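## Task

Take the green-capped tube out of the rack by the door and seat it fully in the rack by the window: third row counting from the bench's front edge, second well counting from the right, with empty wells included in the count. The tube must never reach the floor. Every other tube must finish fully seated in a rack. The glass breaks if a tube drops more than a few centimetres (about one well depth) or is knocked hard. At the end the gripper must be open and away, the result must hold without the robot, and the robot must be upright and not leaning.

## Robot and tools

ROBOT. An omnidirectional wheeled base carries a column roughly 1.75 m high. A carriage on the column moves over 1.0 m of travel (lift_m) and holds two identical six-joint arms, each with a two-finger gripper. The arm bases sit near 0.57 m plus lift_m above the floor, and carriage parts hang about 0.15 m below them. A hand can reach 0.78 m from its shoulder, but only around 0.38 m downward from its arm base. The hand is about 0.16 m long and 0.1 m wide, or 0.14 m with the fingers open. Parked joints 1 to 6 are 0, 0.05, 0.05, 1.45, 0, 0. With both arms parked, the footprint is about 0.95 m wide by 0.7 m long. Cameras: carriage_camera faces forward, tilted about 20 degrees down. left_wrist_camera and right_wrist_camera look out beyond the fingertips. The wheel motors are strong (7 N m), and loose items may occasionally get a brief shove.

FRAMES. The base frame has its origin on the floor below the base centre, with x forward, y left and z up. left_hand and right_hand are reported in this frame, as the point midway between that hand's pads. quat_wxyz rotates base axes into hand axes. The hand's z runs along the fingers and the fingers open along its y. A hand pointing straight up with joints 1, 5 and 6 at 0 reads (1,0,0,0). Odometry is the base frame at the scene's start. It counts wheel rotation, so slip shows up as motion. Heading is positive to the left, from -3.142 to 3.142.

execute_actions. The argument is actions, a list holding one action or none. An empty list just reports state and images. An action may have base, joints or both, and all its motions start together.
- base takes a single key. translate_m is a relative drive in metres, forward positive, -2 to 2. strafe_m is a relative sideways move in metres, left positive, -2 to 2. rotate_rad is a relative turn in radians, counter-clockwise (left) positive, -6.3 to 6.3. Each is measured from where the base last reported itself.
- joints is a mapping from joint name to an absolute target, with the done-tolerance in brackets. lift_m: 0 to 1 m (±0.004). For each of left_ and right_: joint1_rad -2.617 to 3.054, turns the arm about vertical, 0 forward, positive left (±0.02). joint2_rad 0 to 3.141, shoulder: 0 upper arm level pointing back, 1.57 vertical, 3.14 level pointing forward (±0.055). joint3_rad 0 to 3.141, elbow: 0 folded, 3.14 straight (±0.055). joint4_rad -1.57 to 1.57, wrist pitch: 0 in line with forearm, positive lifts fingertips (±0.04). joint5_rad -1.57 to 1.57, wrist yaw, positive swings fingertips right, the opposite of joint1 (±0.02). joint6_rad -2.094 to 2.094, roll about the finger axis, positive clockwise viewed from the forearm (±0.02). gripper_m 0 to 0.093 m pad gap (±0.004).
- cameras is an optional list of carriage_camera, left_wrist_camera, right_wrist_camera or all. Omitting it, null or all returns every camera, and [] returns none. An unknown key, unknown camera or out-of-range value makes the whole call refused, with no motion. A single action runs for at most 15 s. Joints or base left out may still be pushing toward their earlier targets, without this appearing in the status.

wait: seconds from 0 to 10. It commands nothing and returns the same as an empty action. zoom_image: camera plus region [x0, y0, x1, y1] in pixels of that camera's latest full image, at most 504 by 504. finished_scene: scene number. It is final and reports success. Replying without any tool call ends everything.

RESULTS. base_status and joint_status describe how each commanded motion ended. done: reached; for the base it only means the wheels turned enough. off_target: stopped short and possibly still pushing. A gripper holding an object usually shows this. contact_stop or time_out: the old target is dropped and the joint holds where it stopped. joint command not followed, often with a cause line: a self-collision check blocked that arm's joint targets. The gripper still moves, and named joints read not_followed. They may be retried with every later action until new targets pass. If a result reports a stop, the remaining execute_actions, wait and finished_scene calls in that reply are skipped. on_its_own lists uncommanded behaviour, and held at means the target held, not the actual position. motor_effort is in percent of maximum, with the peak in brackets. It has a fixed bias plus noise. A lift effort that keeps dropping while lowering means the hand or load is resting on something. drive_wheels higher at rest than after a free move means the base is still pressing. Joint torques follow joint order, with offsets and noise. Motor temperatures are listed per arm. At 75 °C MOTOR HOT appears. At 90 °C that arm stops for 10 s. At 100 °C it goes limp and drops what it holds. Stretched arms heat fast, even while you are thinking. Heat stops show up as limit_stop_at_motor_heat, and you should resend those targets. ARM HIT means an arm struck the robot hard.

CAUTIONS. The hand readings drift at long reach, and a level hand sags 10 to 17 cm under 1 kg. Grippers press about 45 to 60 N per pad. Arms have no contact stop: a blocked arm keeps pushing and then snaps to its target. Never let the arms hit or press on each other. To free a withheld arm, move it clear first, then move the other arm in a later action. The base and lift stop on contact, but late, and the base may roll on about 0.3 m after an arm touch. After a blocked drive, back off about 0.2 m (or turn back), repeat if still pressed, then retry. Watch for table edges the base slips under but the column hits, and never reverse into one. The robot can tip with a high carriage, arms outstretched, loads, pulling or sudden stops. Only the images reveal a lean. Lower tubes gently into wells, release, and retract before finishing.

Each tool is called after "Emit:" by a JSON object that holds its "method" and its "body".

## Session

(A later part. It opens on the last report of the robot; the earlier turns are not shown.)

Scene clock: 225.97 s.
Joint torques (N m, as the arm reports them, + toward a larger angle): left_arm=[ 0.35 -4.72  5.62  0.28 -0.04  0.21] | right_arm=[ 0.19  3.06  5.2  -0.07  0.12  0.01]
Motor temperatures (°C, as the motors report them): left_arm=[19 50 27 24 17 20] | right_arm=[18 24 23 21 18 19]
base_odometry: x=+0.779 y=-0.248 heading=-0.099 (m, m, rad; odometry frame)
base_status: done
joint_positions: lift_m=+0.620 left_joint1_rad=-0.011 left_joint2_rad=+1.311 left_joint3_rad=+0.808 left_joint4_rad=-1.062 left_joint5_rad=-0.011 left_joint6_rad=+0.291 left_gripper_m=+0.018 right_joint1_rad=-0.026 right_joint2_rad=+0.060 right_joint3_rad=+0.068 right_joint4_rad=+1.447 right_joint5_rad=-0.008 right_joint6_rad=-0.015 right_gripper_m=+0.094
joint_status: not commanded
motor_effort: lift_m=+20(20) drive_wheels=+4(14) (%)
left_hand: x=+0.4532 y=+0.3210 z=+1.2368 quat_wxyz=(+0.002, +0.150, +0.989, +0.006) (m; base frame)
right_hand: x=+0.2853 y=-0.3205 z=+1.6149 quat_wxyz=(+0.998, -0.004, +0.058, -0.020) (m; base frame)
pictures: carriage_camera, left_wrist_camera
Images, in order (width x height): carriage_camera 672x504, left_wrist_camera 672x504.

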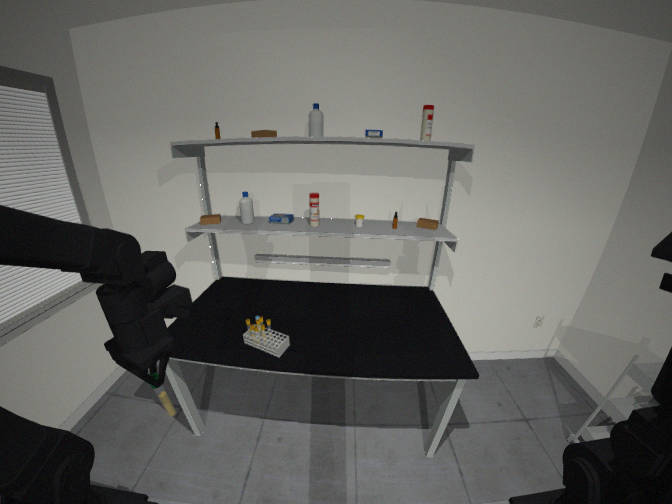

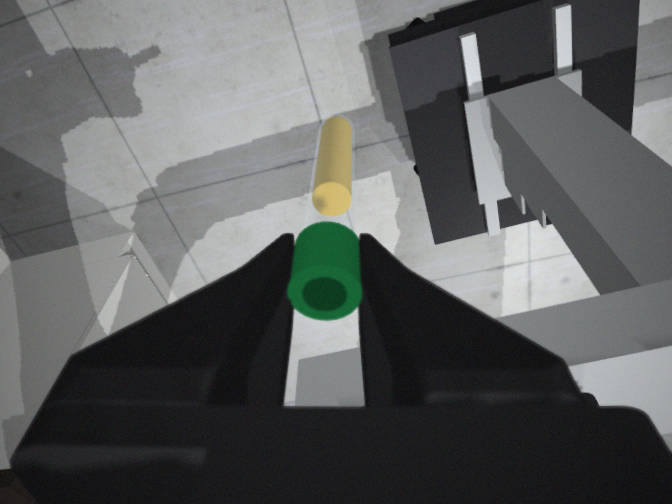

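Emit:
{"method": "execute_actions", "body": {"actions": [{"base":{"translate_m":0.43},"joints":{"lift_m":0.64,"left_joint2_rad":2.27,"left_joint3_rad":1.125,"left_joint4_rad":-0.412}}], "cameras": []}}

Emit:
{"method": "execute_actions", "body": {"actions": [{"base":{"strafe_m":-0.08}}], "cameras": ["left_wrist_camera","carriage_camera"]}}

Scene clock: 243.53 s.
Joint torques (N m, as the arm reports them, + toward a larger angle): left_arm=[  0.34 -10.22   4.04   0.42  -0.04   0.22] | right_arm=[-0.14  3.32  5.28 -0.13  0.16 -0.05]
Motor temperatures (°C, as the motors report them): left_arm=[19 42 27 24 17 20] | right_arm=[18 23 23 21 18 19]
base_odometry: x=+1.207 y=-0.290 heading=-0.098 (m, m, rad; odometry frame)
base_status: done
joint_positions: lift_m=+0.640 left_joint1_rad=-0.011 left_joint2_rad=+2.276 left_joint3_rad=+1.127 left_joint4_rad=-0.423 left_joint5_rad=-0.011 left_joint6_rad=+0.291 left_gripper_m=+0.018 right_joint1_rad=-0.026 right_joint2_rad=+0.060 right_joint3_rad=+0.068 right_joint4_rad=+1.448 right_joint5_rad=-0.008 right_joint6_rad=-0.015 right_gripper_m=+0.094
joint_status: all done
motor_effort: lift_m=+20(24) drive_wheels=-4(14) (%)
left_hand: x=+0.6017 y=+0.3194 z=+1.0691 quat_wxyz=(-0.002, +0.151, +0.989, +0.006) (m; base frame)
right_hand: x=+0.2850 y=-0.3205 z=+1.6349 quat_wxyz=(+0.998, -0.004, +0.057, -0.020) (m; base frame)
pictures: none
No camera images: the call's "cameras" was empty. Leave "cameras" out to get every camera's image.

Scene clock: 245.07 s.
Joint torques (N m, as the arm reports them, + toward a larger angle): left_arm=[  0.4  -10.21   4.07   0.42  -0.04   0.22] | right_arm=[ 0.05  3.22  5.32 -0.21  0.13 -0.06]
Motor temperatures (°C, as the motors report them): left_arm=[19 43 27 24 17 20] | right_arm=[18 23 23 21 18 19]
base_odometry: x=+1.199 y=-0.369 heading=-0.098 (m, m, rad; odometry frame)
base_status: done
joint_positions: lift_m=+0.640 left_joint1_rad=-0.011 left_joint2_rad=+2.276 left_joint3_rad=+1.127 left_joint4_rad=-0.423 left_joint5_rad=-0.011 left_joint6_rad=+0.291 left_gripper_m=+0.018 right_joint1_rad=-0.026 right_joint2_rad=+0.060 right_joint3_rad=+0.068 right_joint4_rad=+1.448 right_joint5_rad=-0.008 right_joint6_rad=-0.015 right_gripper_m=+0.094
joint_status: not commanded
motor_effort: lift_m=+20(20) drive_wheels=+4(13) (%)
left_hand: x=+0.6019 y=+0.3191 z=+1.0691 quat_wxyz=(-0.001, +0.151, +0.989, +0.006) (m; base frame)
right_hand: x=+0.2850 y=-0.3205 z=+1.6349 quat_wxyz=(+0.998, -0.004, +0.057, -0.020) (m; base frame)
pictures: carriage_camera, left_wrist_camera
Images, in order (width x height): carriage_camera 672x504, left_wrist_camera 672x504.

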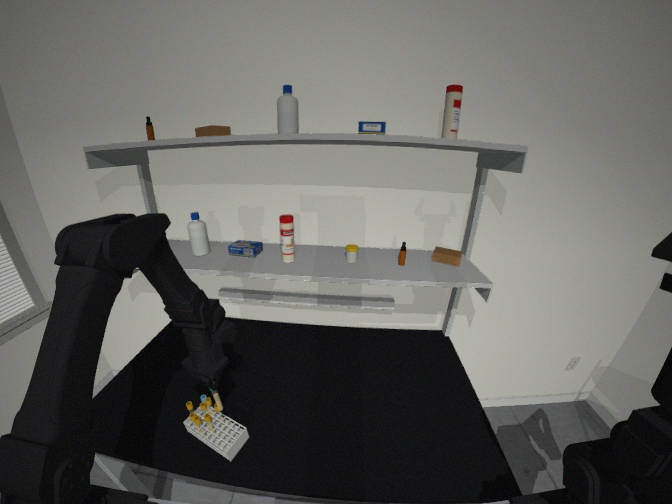

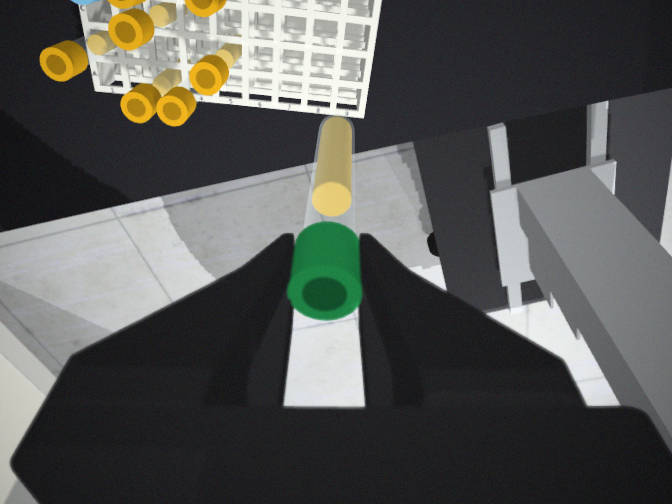

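Emit:
{"method": "execute_actions", "body": {"actions": [{"joints":{"lift_m":0.55}}], "cameras": ["left_wrist_camera","carriage_camera"]}}

Emit:
{"method": "zoom_image", "body": {"camera": "carriage_camera", "region": [170, 370, 270, 450]}}

Scene clock: 251.83 s.
Joint torques (N m, as the arm reports them, + toward a larger angle): left_arm=[  0.38 -10.3    4.04   0.4   -0.04   0.21] | right_arm=[-0.08  3.27  5.26 -0.12  0.15 -0.03]
Motor temperatures (°C, as the motors report them): left_arm=[19 44 27 24 17 20] | right_arm=[18 23 23 21 18 19]
base_odometry: x=+1.199 y=-0.369 heading=-0.098 (m, m, rad; odometry frame)
base_status: not commanded
joint_positions: lift_m=+0.550 left_joint1_rad=-0.011 left_joint2_rad=+2.277 left_joint3_rad=+1.127 left_joint4_rad=-0.419 left_joint5_rad=-0.011 left_joint6_rad=+0.291 left_gripper_m=+0.018 right_joint1_rad=-0.026 right_joint2_rad=+0.060 right_joint3_rad=+0.068 right_joint4_rad=+1.448 right_joint5_rad=-0.008 right_joint6_rad=-0.015 right_gripper_m=+0.094
joint_status: all done
motor_effort: lift_m=+20(21) drive_wheels=+3(3) (%)
left_hand: x=+0.6025 y=+0.3191 z=+0.9787 quat_wxyz=(+0.000, +0.151, +0.989, +0.006) (m; base frame)
right_hand: x=+0.2850 y=-0.3205 z=+1.5449 quat_wxyz=(+0.998, -0.004, +0.057, -0.020) (m; base frame)
pictures: carriage_camera, left_wrist_camera
Images, in order (width x height): carriage_camera 672x504, left_wrist_camera 672x504.

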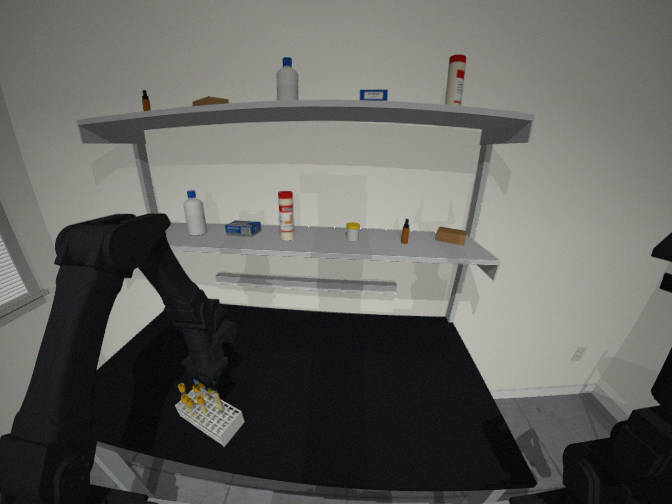

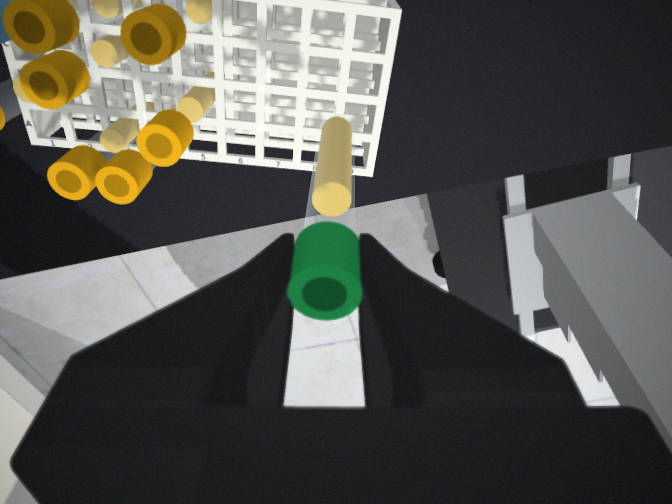

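Region (170, 370, 270, 450) of carriage_camera's 672x504 image, scaled by 5.040, with more detail than that image has; it fills the top 403 rows of this view, and the rest is white.

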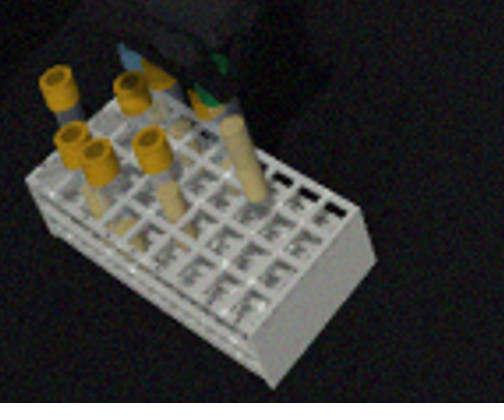

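Emit:
{"method": "zoom_image", "body": {"camera": "left_wrist_camera", "region": [200, 0, 440, 200]}}

Region (200, 0, 440, 200) of left_wrist_camera's 672x504 image, scaled by 2.100, with more detail than that image has.

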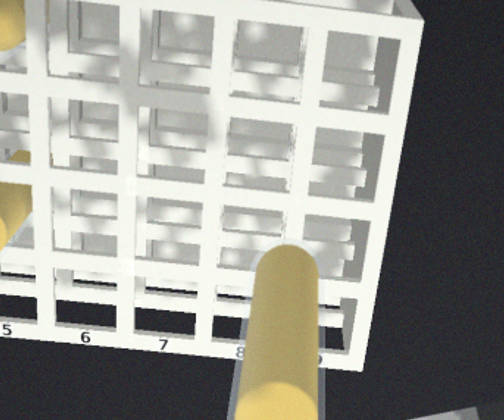

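Emit:
{"method": "execute_actions", "body": {"actions": [{"base":{"translate_m":0.018},"joints":{"lift_m":0.535}}], "cameras": ["left_wrist_camera","carriage_camera"]}}

Emit:
{"method": "zoom_image", "body": {"camera": "left_wrist_camera", "region": [200, 0, 440, 200]}}

Emit:
{"method": "zoom_image", "body": {"camera": "carriage_camera", "region": [180, 380, 260, 444]}}

Scene clock: 272.50 s.
Joint torques (N m, as the arm reports them, + toward a larger angle): left_arm=[  0.43 -10.5    4.02   0.38  -0.04   0.22] | right_arm=[ 0.19  3.17  5.19 -0.17  0.12 -0.08]
Motor temperatures (°C, as the motors report them): left_arm=[19 46 26 24 17 20] | right_arm=[18 23 23 21 18 19]
base_odometry: x=+1.217 y=-0.371 heading=-0.098 (m, m, rad; odometry frame)
base_status: done
joint_positions: lift_m=+0.535 left_joint1_rad=-0.011 left_joint2_rad=+2.280 left_joint3_rad=+1.127 left_joint4_rad=-0.417 left_joint5_rad=-0.011 left_joint6_rad=+0.291 left_gripper_m=+0.018 right_joint1_rad=-0.026 right_joint2_rad=+0.060 right_joint3_rad=+0.068 right_joint4_rad=+1.449 right_joint5_rad=-0.008 right_joint6_rad=-0.015 right_gripper_m=+0.094
joint_status: all done
motor_effort: lift_m=+21(22) drive_wheels=+5(10) (%)
left_hand: x=+0.6023 y=+0.3191 z=+0.9627 quat_wxyz=(+0.000, +0.151, +0.989, +0.006) (m; base frame)
right_hand: x=+0.2848 y=-0.3205 z=+1.5299 quat_wxyz=(+0.998, -0.004, +0.057, -0.020) (m; base frame)
pictures: carriage_camera, left_wrist_camera
Images, in order (width x height): carriage_camera 672x504, left_wrist_camera 672x504.

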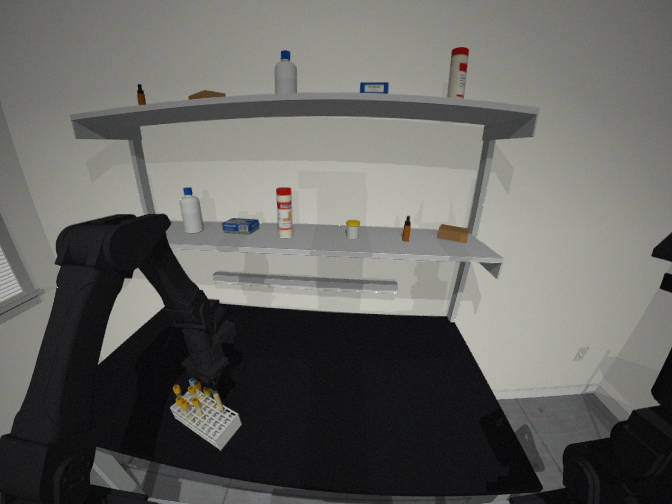

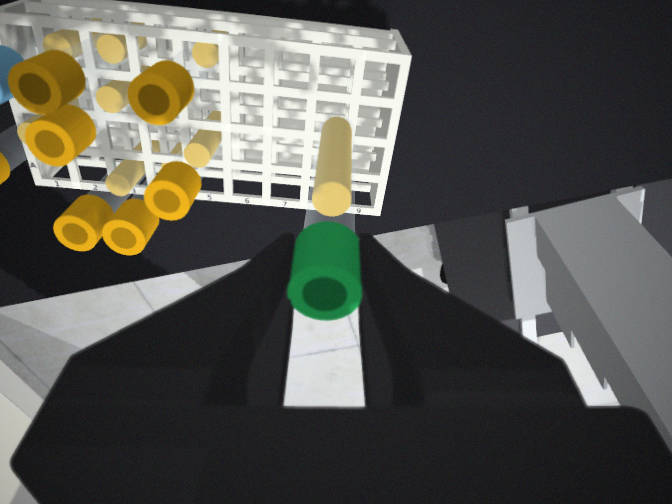

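Region (200, 0, 440, 200) of left_wrist_camera's 672x504 image, scaled by 2.100, with more detail than that image has.

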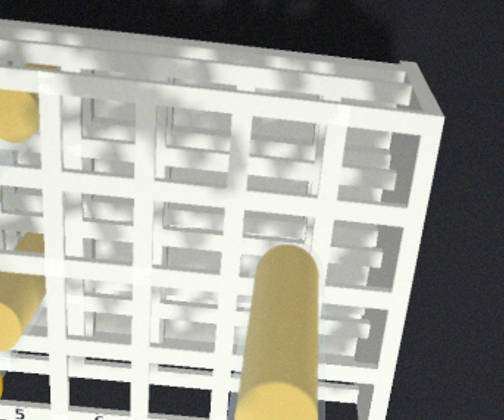

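Region (180, 380, 260, 444) of carriage_camera's 672x504 image, scaled by 6.300, with more detail than that image has; it fills the top 403 rows of this view, and the rest is white.

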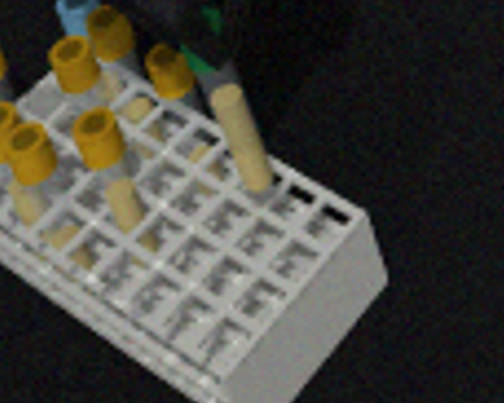

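Emit:
{"method": "execute_actions", "body": {"actions": [{"base":{"strafe_m":0.003},"joints":{"lift_m":0.522}}], "cameras": ["left_wrist_camera","carriage_camera"]}}

Emit:
{"method": "zoom_image", "body": {"camera": "left_wrist_camera", "region": [260, 50, 410, 200]}}

Emit:
{"method": "zoom_image", "body": {"camera": "carriage_camera", "region": [190, 385, 250, 435]}}

Scene clock: 284.63 s.
Joint torques (N m, as the arm reports them, + toward a larger angle): left_arm=[  0.34 -10.63   4.03   0.36  -0.04   0.22] | right_arm=[ 0.21  2.98  5.27 -0.2   0.1  -0.06]
Motor temperatures (°C, as the motors report them): left_arm=[19 47 26 23 17 20] | right_arm=[18 23 23 21 18 19]
base_odometry: x=+1.217 y=-0.368 heading=-0.099 (m, m, rad; odometry frame)
base_status: done
joint_positions: lift_m=+0.522 left_joint1_rad=-0.010 left_joint2_rad=+2.282 left_joint3_rad=+1.127 left_joint4_rad=-0.416 left_joint5_rad=-0.011 left_joint6_rad=+0.291 left_gripper_m=+0.018 right_joint1_rad=-0.026 right_joint2_rad=+0.060 right_joint3_rad=+0.068 right_joint4_rad=+1.450 right_joint5_rad=-0.008 right_joint6_rad=-0.015 right_gripper_m=+0.094
joint_status: all done
motor_effort: lift_m=+21(21) drive_wheels=+4(6) (%)
left_hand: x=+0.6021 y=+0.3195 z=+0.9492 quat_wxyz=(-0.001, +0.150, +0.989, +0.006) (m; base frame)
right_hand: x=+0.2847 y=-0.3205 z=+1.5169 quat_wxyz=(+0.998, -0.004, +0.057, -0.020) (m; base frame)
pictures: carriage_camera, left_wrist_camera
Images, in order (width x height): carriage_camera 672x504, left_wrist_camera 672x504.

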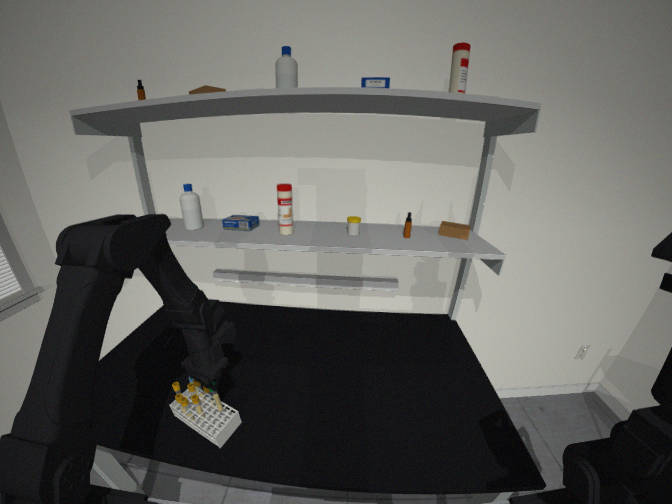

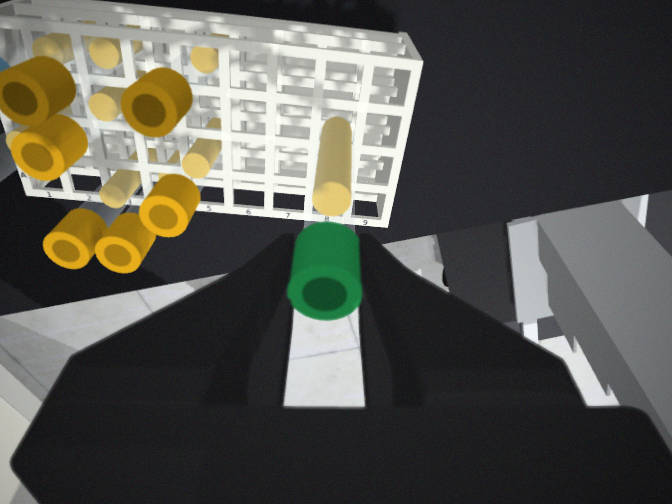

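Region (260, 50, 410, 200) of left_wrist_camera's 672x504 image, scaled by 3.360, with more detail than that image has.

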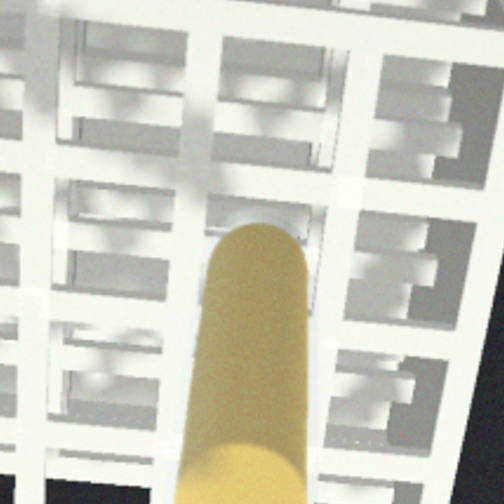

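Region (190, 385, 250, 435) of carriage_camera's 672x504 image, scaled by 8.400, with more detail than that image has.

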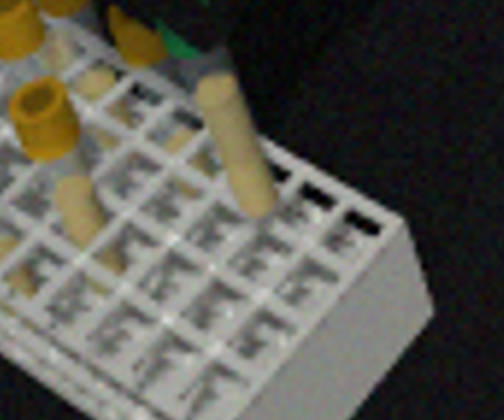

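Emit:
{"method": "execute_actions", "body": {"actions": [{"joints":{"lift_m":0.512}}], "cameras": ["left_wrist_camera","carriage_camera"]}}

Emit:
{"method": "zoom_image", "body": {"camera": "left_wrist_camera", "region": [260, 50, 410, 200]}}

Emit:
{"method": "zoom_image", "body": {"camera": "carriage_camera", "region": [190, 385, 250, 435]}}

Scene clock: 299.50 s.
Joint torques (N m, as the arm reports them, + toward a larger angle): left_arm=[  0.34 -10.63   3.97   0.38  -0.03   0.21] | right_arm=[-0.01  3.05  5.14 -0.14  0.15 -0.02]
Motor temperatures (°C, as the motors report them): left_arm=[19 49 26 23 17 20] | right_arm=[18 23 23 21 18 19]
base_odometry: x=+1.217 y=-0.368 heading=-0.099 (m, m, rad; odometry frame)
base_status: not commanded
joint_positions: lift_m=+0.512 left_joint1_rad=-0.010 left_joint2_rad=+2.281 left_joint3_rad=+1.127 left_joint4_rad=-0.416 left_joint5_rad=-0.011 left_joint6_rad=+0.291 left_gripper_m=+0.018 right_joint1_rad=-0.026 right_joint2_rad=+0.060 right_joint3_rad=+0.067 right_joint4_rad=+1.450 right_joint5_rad=-0.008 right_joint6_rad=-0.015 right_gripper_m=+0.094
joint_status: all done
motor_effort: lift_m=+21(21) drive_wheels=+5(6) (%)
left_hand: x=+0.6022 y=+0.3195 z=+0.9393 quat_wxyz=(-0.001, +0.150, +0.989, +0.006) (m; base frame)
right_hand: x=+0.2849 y=-0.3205 z=+1.5067 quat_wxyz=(+0.998, -0.004, +0.057, -0.020) (m; base frame)
pictures: carriage_camera, left_wrist_camera
Images, in order (width x height): carriage_camera 672x504, left_wrist_camera 672x504.

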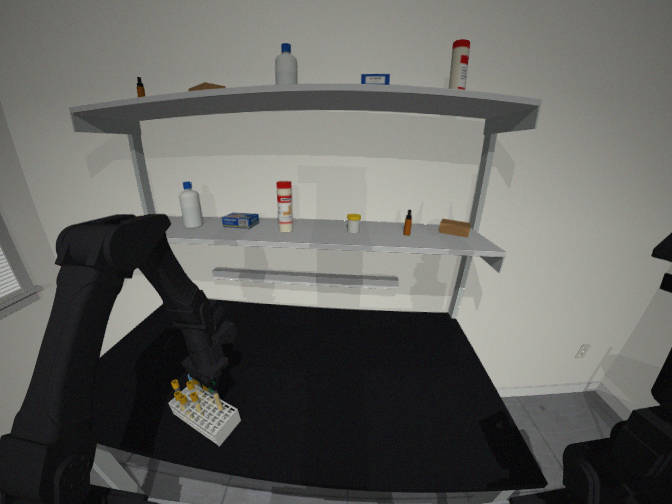

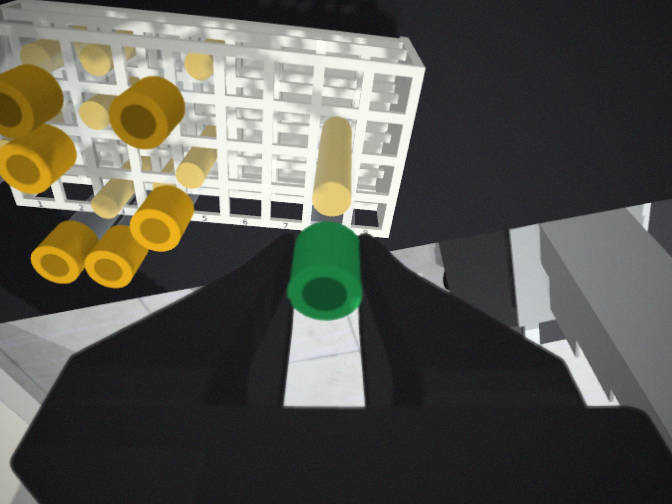

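Region (260, 50, 410, 200) of left_wrist_camera's 672x504 image, scaled by 3.360, with more detail than that image has.

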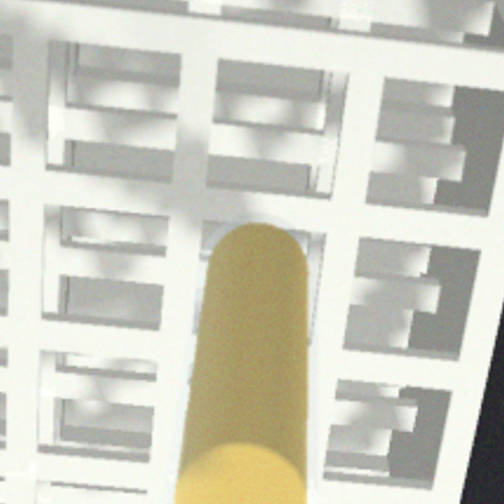

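Region (190, 385, 250, 435) of carriage_camera's 672x504 image, scaled by 8.400, with more detail than that image has.

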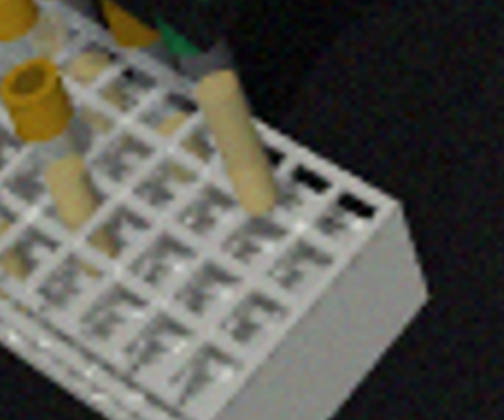

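Emit:
{"method": "execute_actions", "body": {"actions": [{"base":{"translate_m":-0.005}}], "cameras": []}}

Emit:
{"method": "execute_actions", "body": {"actions": [{"base":{"strafe_m":0.002},"joints":{"lift_m":0.506}}], "cameras": ["left_wrist_camera","carriage_camera"]}}

Emit:
{"method": "zoom_image", "body": {"camera": "left_wrist_camera", "region": [260, 50, 410, 200]}}

Emit:
{"method": "zoom_image", "body": {"camera": "carriage_camera", "region": [190, 385, 250, 435]}}

Scene clock: 316.40 s.
Joint torques (N m, as the arm reports them, + toward a larger angle): left_arm=[  0.34 -10.61   4.     0.37  -0.04   0.22] | right_arm=[ 0.05  3.25  5.42 -0.11  0.12  0.01]
Motor temperatures (°C, as the motors report them): left_arm=[19 50 26 23 17 20] | right_arm=[18 23 23 21 18 19]
base_odometry: x=+1.212 y=-0.368 heading=-0.098 (m, m, rad; odometry frame)
base_status: done
joint_positions: lift_m=+0.512 left_joint1_rad=-0.010 left_joint2_rad=+2.281 left_joint3_rad=+1.127 left_joint4_rad=-0.415 left_joint5_rad=-0.011 left_joint6_rad=+0.291 left_gripper_m=+0.018 right_joint1_rad=-0.026 right_joint2_rad=+0.060 right_joint3_rad=+0.067 right_joint4_rad=+1.450 right_joint5_rad=-0.008 right_joint6_rad=-0.015 right_gripper_m=+0.094
joint_status: not commanded
motor_effort: lift_m=+21(21) drive_wheels=-1(5) (%)
left_hand: x=+0.6024 y=+0.3195 z=+0.9393 quat_wxyz=(+0.000, +0.150, +0.989, +0.006) (m; base frame)
right_hand: x=+0.2848 y=-0.3205 z=+1.5067 quat_wxyz=(+0.998, -0.004, +0.057, -0.020) (m; base frame)
pictures: none
No camera images: the call's "cameras" was empty. Leave "cameras" out to get every camera's image.

Scene clock: 317.00 s.
Joint torques (N m, as the arm reports them, + toward a larger angle): left_arm=[  0.31 -10.63   4.02   0.35  -0.04   0.21] | right_arm=[-0.03  3.41  5.39 -0.23  0.12  0.  ]
Motor temperatures (°C, as the motors report them): left_arm=[19 50 26 23 17 20] | right_arm=[18 23 23 21 18 19]
base_odometry: x=+1.213 y=-0.366 heading=-0.098 (m, m, rad; odometry frame)
base_status: done
joint_positions: lift_m=+0.506 left_joint1_rad=-0.010 left_joint2_rad=+2.281 left_joint3_rad=+1.127 left_joint4_rad=-0.414 left_joint5_rad=-0.011 left_joint6_rad=+0.291 left_gripper_m=+0.018 right_joint1_rad=-0.026 right_joint2_rad=+0.060 right_joint3_rad=+0.067 right_joint4_rad=+1.450 right_joint5_rad=-0.008 right_joint6_rad=-0.015 right_gripper_m=+0.094
joint_status: all done
motor_effort: lift_m=+20(21) drive_wheels=+2(8) (%)
left_hand: x=+0.6027 y=+0.3195 z=+0.9333 quat_wxyz=(+0.001, +0.150, +0.989, +0.006) (m; base frame)
right_hand: x=+0.2848 y=-0.3205 z=+1.5007 quat_wxyz=(+0.998, -0.004, +0.057, -0.020) (m; base frame)
pictures: carriage_camera, left_wrist_camera
Images, in order (width x height): carriage_camera 672x504, left_wrist_camera 672x504.

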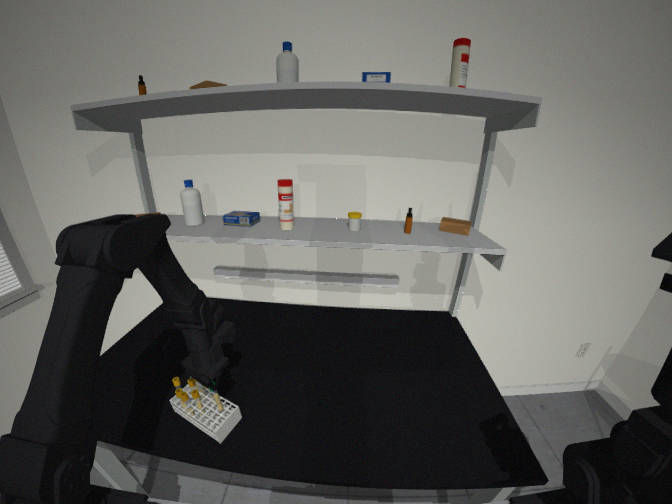

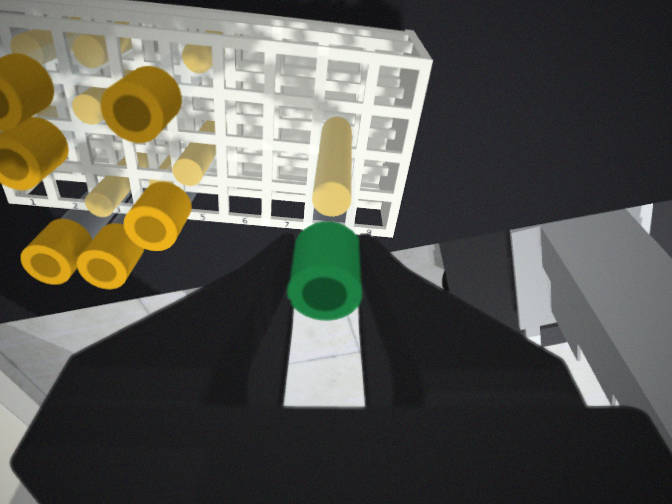

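Region (260, 50, 410, 200) of left_wrist_camera's 672x504 image, scaled by 3.360, with more detail than that image has.

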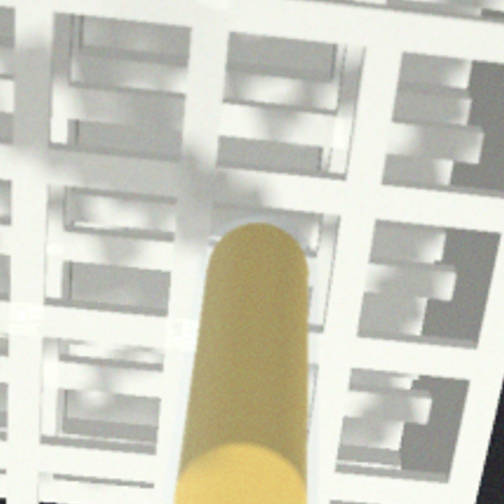

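Region (190, 385, 250, 435) of carriage_camera's 672x504 image, scaled by 8.400, with more detail than that image has.

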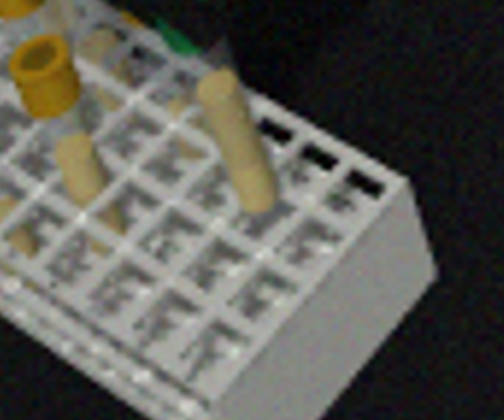

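Emit:
{"method": "execute_actions", "body": {"actions": [{"base":{"translate_m":-0.002}}], "cameras": ["left_wrist_camera"]}}

Emit:
{"method": "zoom_image", "body": {"camera": "left_wrist_camera", "region": [260, 50, 410, 200]}}

Scene clock: 325.53 s.
Joint torques (N m, as the arm reports them, + toward a larger angle): left_arm=[  0.32 -10.64   4.01   0.37  -0.04   0.22] | right_arm=[-0.06  3.16  5.26 -0.24  0.16 -0.04]
Motor temperatures (°C, as the motors report them): left_arm=[19 50 26 23 17 20] | right_arm=[18 23 23 21 18 19]
base_odometry: x=+1.211 y=-0.365 heading=-0.098 (m, m, rad; odometry frame)
base_status: done
joint_positions: lift_m=+0.506 left_joint1_rad=-0.010 left_joint2_rad=+2.281 left_joint3_rad=+1.127 left_joint4_rad=-0.414 left_joint5_rad=-0.011 left_joint6_rad=+0.291 left_gripper_m=+0.018 right_joint1_rad=-0.026 right_joint2_rad=+0.060 right_joint3_rad=+0.067 right_joint4_rad=+1.450 right_joint5_rad=-0.008 right_joint6_rad=-0.015 right_gripper_m=+0.094
joint_status: not commanded
motor_effort: lift_m=+21(21) drive_wheels=+0(4) (%)
left_hand: x=+0.6027 y=+0.3195 z=+0.9333 quat_wxyz=(+0.001, +0.150, +0.989, +0.006) (m; base frame)
right_hand: x=+0.2849 y=-0.3205 z=+1.5007 quat_wxyz=(+0.998, -0.004, +0.057, -0.020) (m; base frame)
pictures: left_wrist_camera
Images, in order (width x height): left_wrist_camera 672x504.

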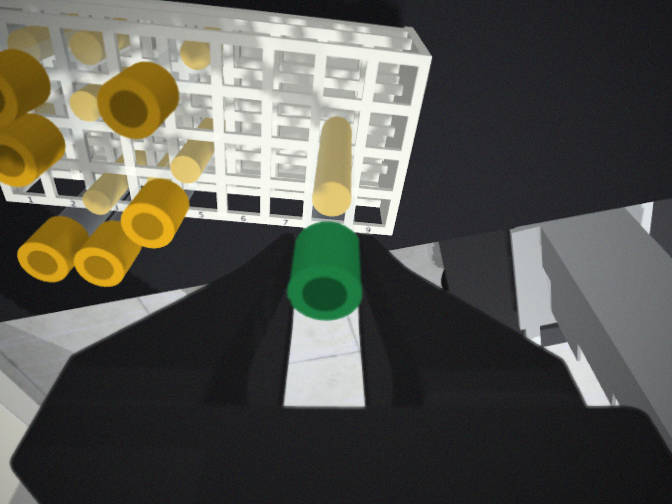

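Region (260, 50, 410, 200) of left_wrist_camera's 672x504 image, scaled by 3.360, with more detail than that image has.

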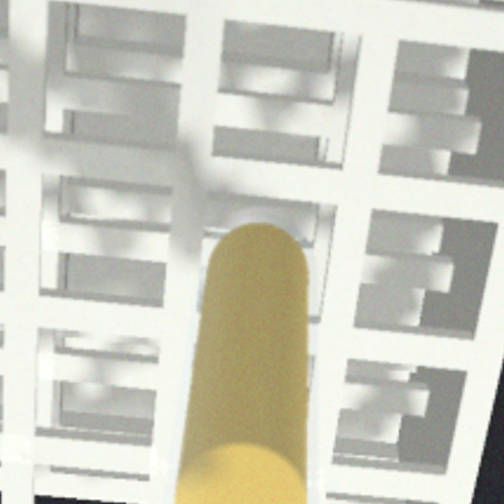

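Emit:
{"method": "execute_actions", "body": {"actions": [{"joints":{"lift_m":0.497}}], "cameras": ["left_wrist_camera","carriage_camera"]}}

Emit:
{"method": "zoom_image", "body": {"camera": "left_wrist_camera", "region": [260, 50, 410, 200]}}

Emit:
{"method": "zoom_image", "body": {"camera": "carriage_camera", "region": [190, 385, 250, 435]}}

Scene clock: 333.43 s.
Joint torques (N m, as the arm reports them, + toward a larger angle): left_arm=[  0.32 -10.58   3.96   0.38  -0.04   0.22] | right_arm=[-0.09  3.02  5.34 -0.15  0.18 -0.02]
Motor temperatures (°C, as the motors report them): left_arm=[19 51 25 23 17 20] | right_arm=[18 23 23 21 18 19]
base_odometry: x=+1.211 y=-0.365 heading=-0.098 (m, m, rad; odometry frame)
base_status: not commanded
joint_positions: lift_m=+0.497 left_joint1_rad=-0.010 left_joint2_rad=+2.281 left_joint3_rad=+1.127 left_joint4_rad=-0.415 left_joint5_rad=-0.011 left_joint6_rad=+0.291 left_gripper_m=+0.018 right_joint1_rad=-0.026 right_joint2_rad=+0.060 right_joint3_rad=+0.067 right_joint4_rad=+1.450 right_joint5_rad=-0.008 right_joint6_rad=-0.015 right_gripper_m=+0.094
joint_status: all done
motor_effort: lift_m=+21(21) drive_wheels=-1(2) (%)
left_hand: x=+0.6025 y=+0.3194 z=+0.9244 quat_wxyz=(+0.000, +0.150, +0.989, +0.005) (m; base frame)
right_hand: x=+0.2849 y=-0.3205 z=+1.4917 quat_wxyz=(+0.998, -0.004, +0.057, -0.020) (m; base frame)
pictures: carriage_camera, left_wrist_camera
Images, in order (width x height): carriage_camera 672x504, left_wrist_camera 672x504.

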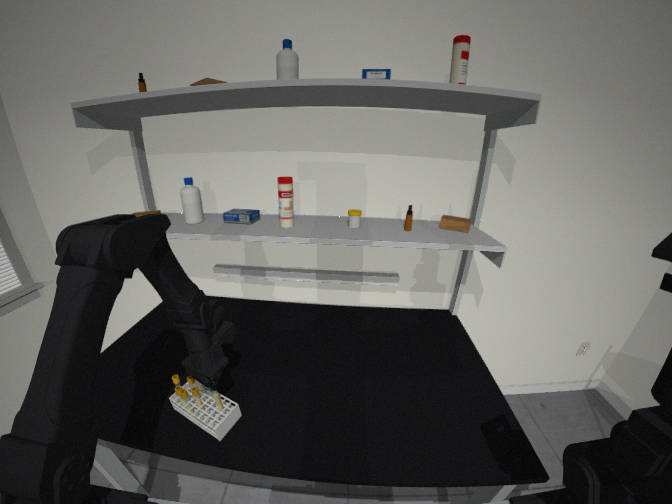

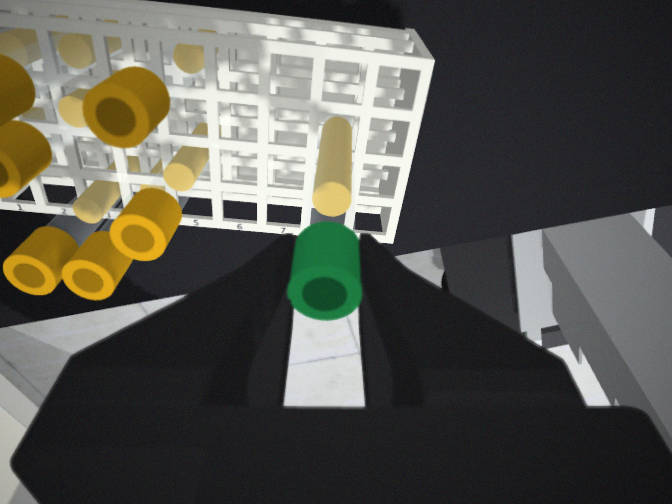

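Region (260, 50, 410, 200) of left_wrist_camera's 672x504 image, scaled by 3.360, with more detail than that image has.

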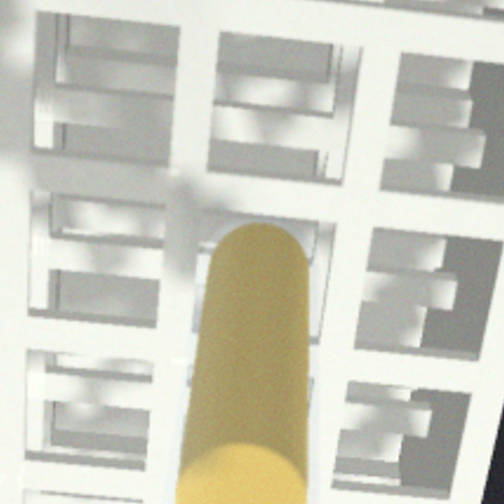

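Region (190, 385, 250, 435) of carriage_camera's 672x504 image, scaled by 8.400, with more detail than that image has.

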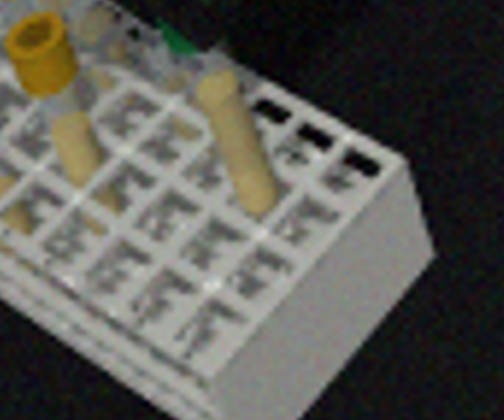

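The tube tip is entering the well. Continuing down.

Emit:
{"method": "execute_actions", "body": {"actions": [{"joints":{"lift_m":0.475}}], "cameras": ["left_wrist_camera","carriage_camera"]}}

Emit:
{"method": "zoom_image", "body": {"camera": "carriage_camera", "region": [180, 375, 252, 435]}}

Scene clock: 341.50 s.
Joint torques (N m, as the arm reports them, + toward a larger angle): left_arm=[  0.33 -10.59   4.02   0.38  -0.06   0.22] | right_arm=[ 0.    3.25  5.08 -0.2   0.14 -0.05]
Motor temperatures (°C, as the motors report them): left_arm=[19 51 25 23 17 20] | right_arm=[18 23 23 21 18 19]
base_odometry: x=+1.211 y=-0.365 heading=-0.098 (m, m, rad; odometry frame)
base_status: not commanded
joint_positions: lift_m=+0.475 left_joint1_rad=-0.010 left_joint2_rad=+2.281 left_joint3_rad=+1.127 left_joint4_rad=-0.416 left_joint5_rad=-0.009 left_joint6_rad=+0.291 left_gripper_m=+0.018 right_joint1_rad=-0.026 right_joint2_rad=+0.060 right_joint3_rad=+0.067 right_joint4_rad=+1.450 right_joint5_rad=-0.008 right_joint6_rad=-0.015 right_gripper_m=+0.094
joint_status: all done
motor_effort: lift_m=+21(20) drive_wheels=+0(1) (%)
left_hand: x=+0.6023 y=+0.3191 z=+0.9024 quat_wxyz=(+0.000, +0.150, +0.989, +0.005) (m; base frame)
right_hand: x=+0.2849 y=-0.3205 z=+1.4697 quat_wxyz=(+0.998, -0.004, +0.057, -0.020) (m; base frame)
pictures: carriage_camera, left_wrist_camera
Images, in order (width x height): carriage_camera 672x504, left_wrist_camera 672x504.

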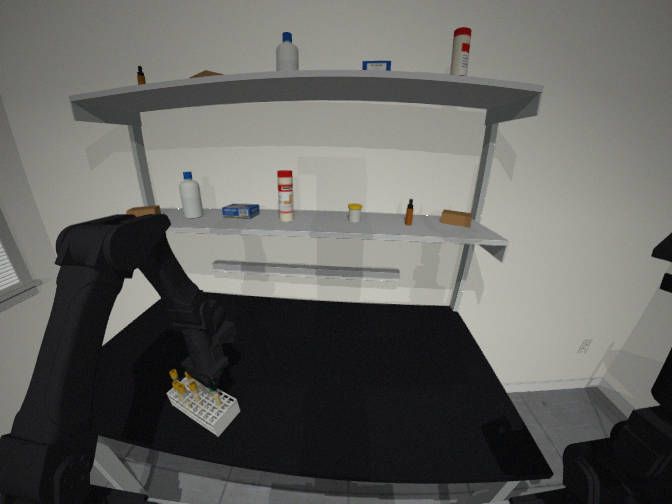

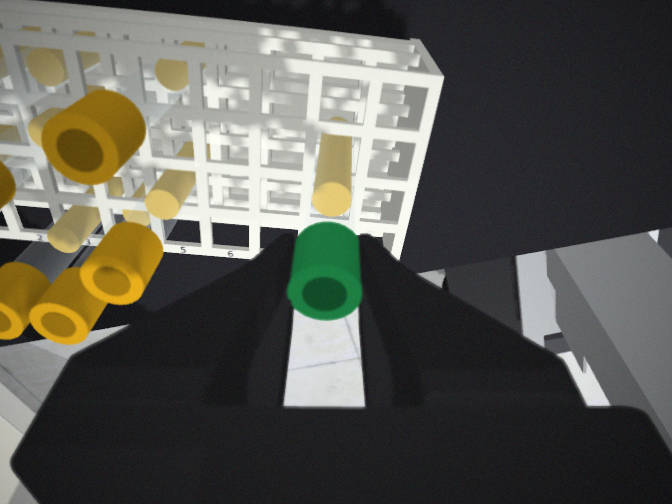

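Region (180, 375, 252, 435) of carriage_camera's 672x504 image, scaled by 7.000, with more detail than that image has.

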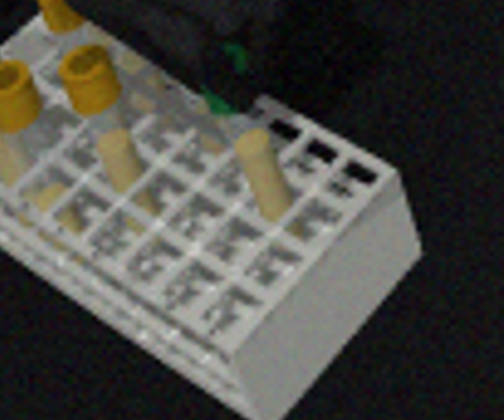

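Emit:
{"method": "execute_actions", "body": {"actions": [{"joints":{"lift_m":0.46}}], "cameras": ["left_wrist_camera"]}}

Scene clock: 345.23 s.
Joint torques (N m, as the arm reports them, + toward a larger angle): left_arm=[  0.31 -10.65   4.     0.38  -0.07   0.22] | right_arm=[-0.09  3.25  5.32 -0.21  0.13 -0.03]
Motor temperatures (°C, as the motors report them): left_arm=[19 51 25 23 17 20] | right_arm=[18 23 23 21 18 19]
base_odometry: x=+1.211 y=-0.365 heading=-0.098 (m, m, rad; odometry frame)
base_status: not commanded
joint_positions: lift_m=+0.460 left_joint1_rad=-0.010 left_joint2_rad=+2.282 left_joint3_rad=+1.127 left_joint4_rad=-0.416 left_joint5_rad=-0.007 left_joint6_rad=+0.291 left_gripper_m=+0.018 right_joint1_rad=-0.026 right_joint2_rad=+0.060 right_joint3_rad=+0.067 right_joint4_rad=+1.450 right_joint5_rad=-0.008 right_joint6_rad=-0.015 right_gripper_m=+0.094
joint_status: all done
motor_effort: lift_m=+21(21) drive_wheels=+0(1) (%)
left_hand: x=+0.6020 y=+0.3188 z=+0.8872 quat_wxyz=(-0.001, +0.150, +0.989, +0.004) (m; base frame)
right_hand: x=+0.2849 y=-0.3205 z=+1.4547 quat_wxyz=(+0.998, -0.004, +0.057, -0.020) (m; base frame)
pictures: left_wrist_camera
Images, in order (width x height): left_wrist_camera 672x504.

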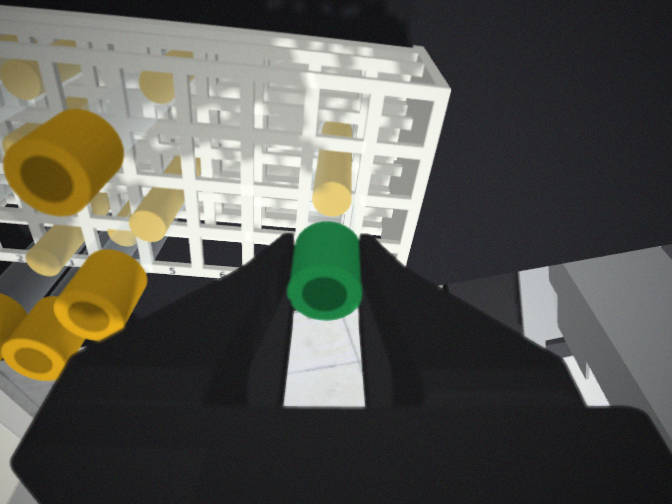

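Emit:
{"method": "execute_actions", "body": {"actions": [{"joints":{"lift_m":0.452}}], "cameras": ["left_wrist_camera"]}}

Scene clock: 349.77 s.
Joint torques (N m, as the arm reports them, + toward a larger angle): left_arm=[ 0.32 -9.73  4.06  0.45 -0.09  0.22] | right_arm=[ 0.02  3.17  5.26 -0.18  0.19 -0.02]
Motor temperatures (°C, as the motors report them): left_arm=[19 51 25 23 17 20] | right_arm=[18 23 23 21 18 19]
base_odometry: x=+1.211 y=-0.365 heading=-0.098 (m, m, rad; odometry frame)
base_status: not commanded
joint_positions: lift_m=+0.452 left_joint1_rad=-0.010 left_joint2_rad=+2.270 left_joint3_rad=+1.127 left_joint4_rad=-0.424 left_joint5_rad=-0.007 left_joint6_rad=+0.291 left_gripper_m=+0.018 right_joint1_rad=-0.026 right_joint2_rad=+0.060 right_joint3_rad=+0.067 right_joint4_rad=+1.450 right_joint5_rad=-0.008 right_joint6_rad=-0.015 right_gripper_m=+0.094
joint_status: all done
motor_effort: lift_m=+19(19) drive_wheels=-1(1) (%)
left_hand: x=+0.6031 y=+0.3187 z=+0.8834 quat_wxyz=(+0.002, +0.150, +0.989, +0.004) (m; base frame)
right_hand: x=+0.2848 y=-0.3205 z=+1.4469 quat_wxyz=(+0.998, -0.004, +0.057, -0.020) (m; base frame)
pictures: left_wrist_camera
Images, in order (width x height): left_wrist_camera 672x504.

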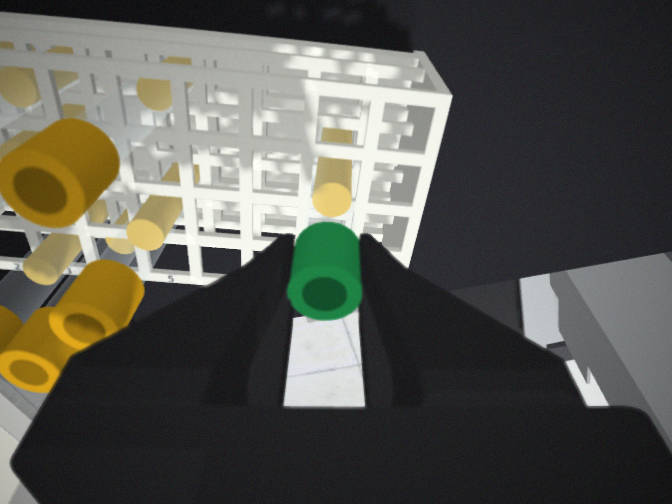

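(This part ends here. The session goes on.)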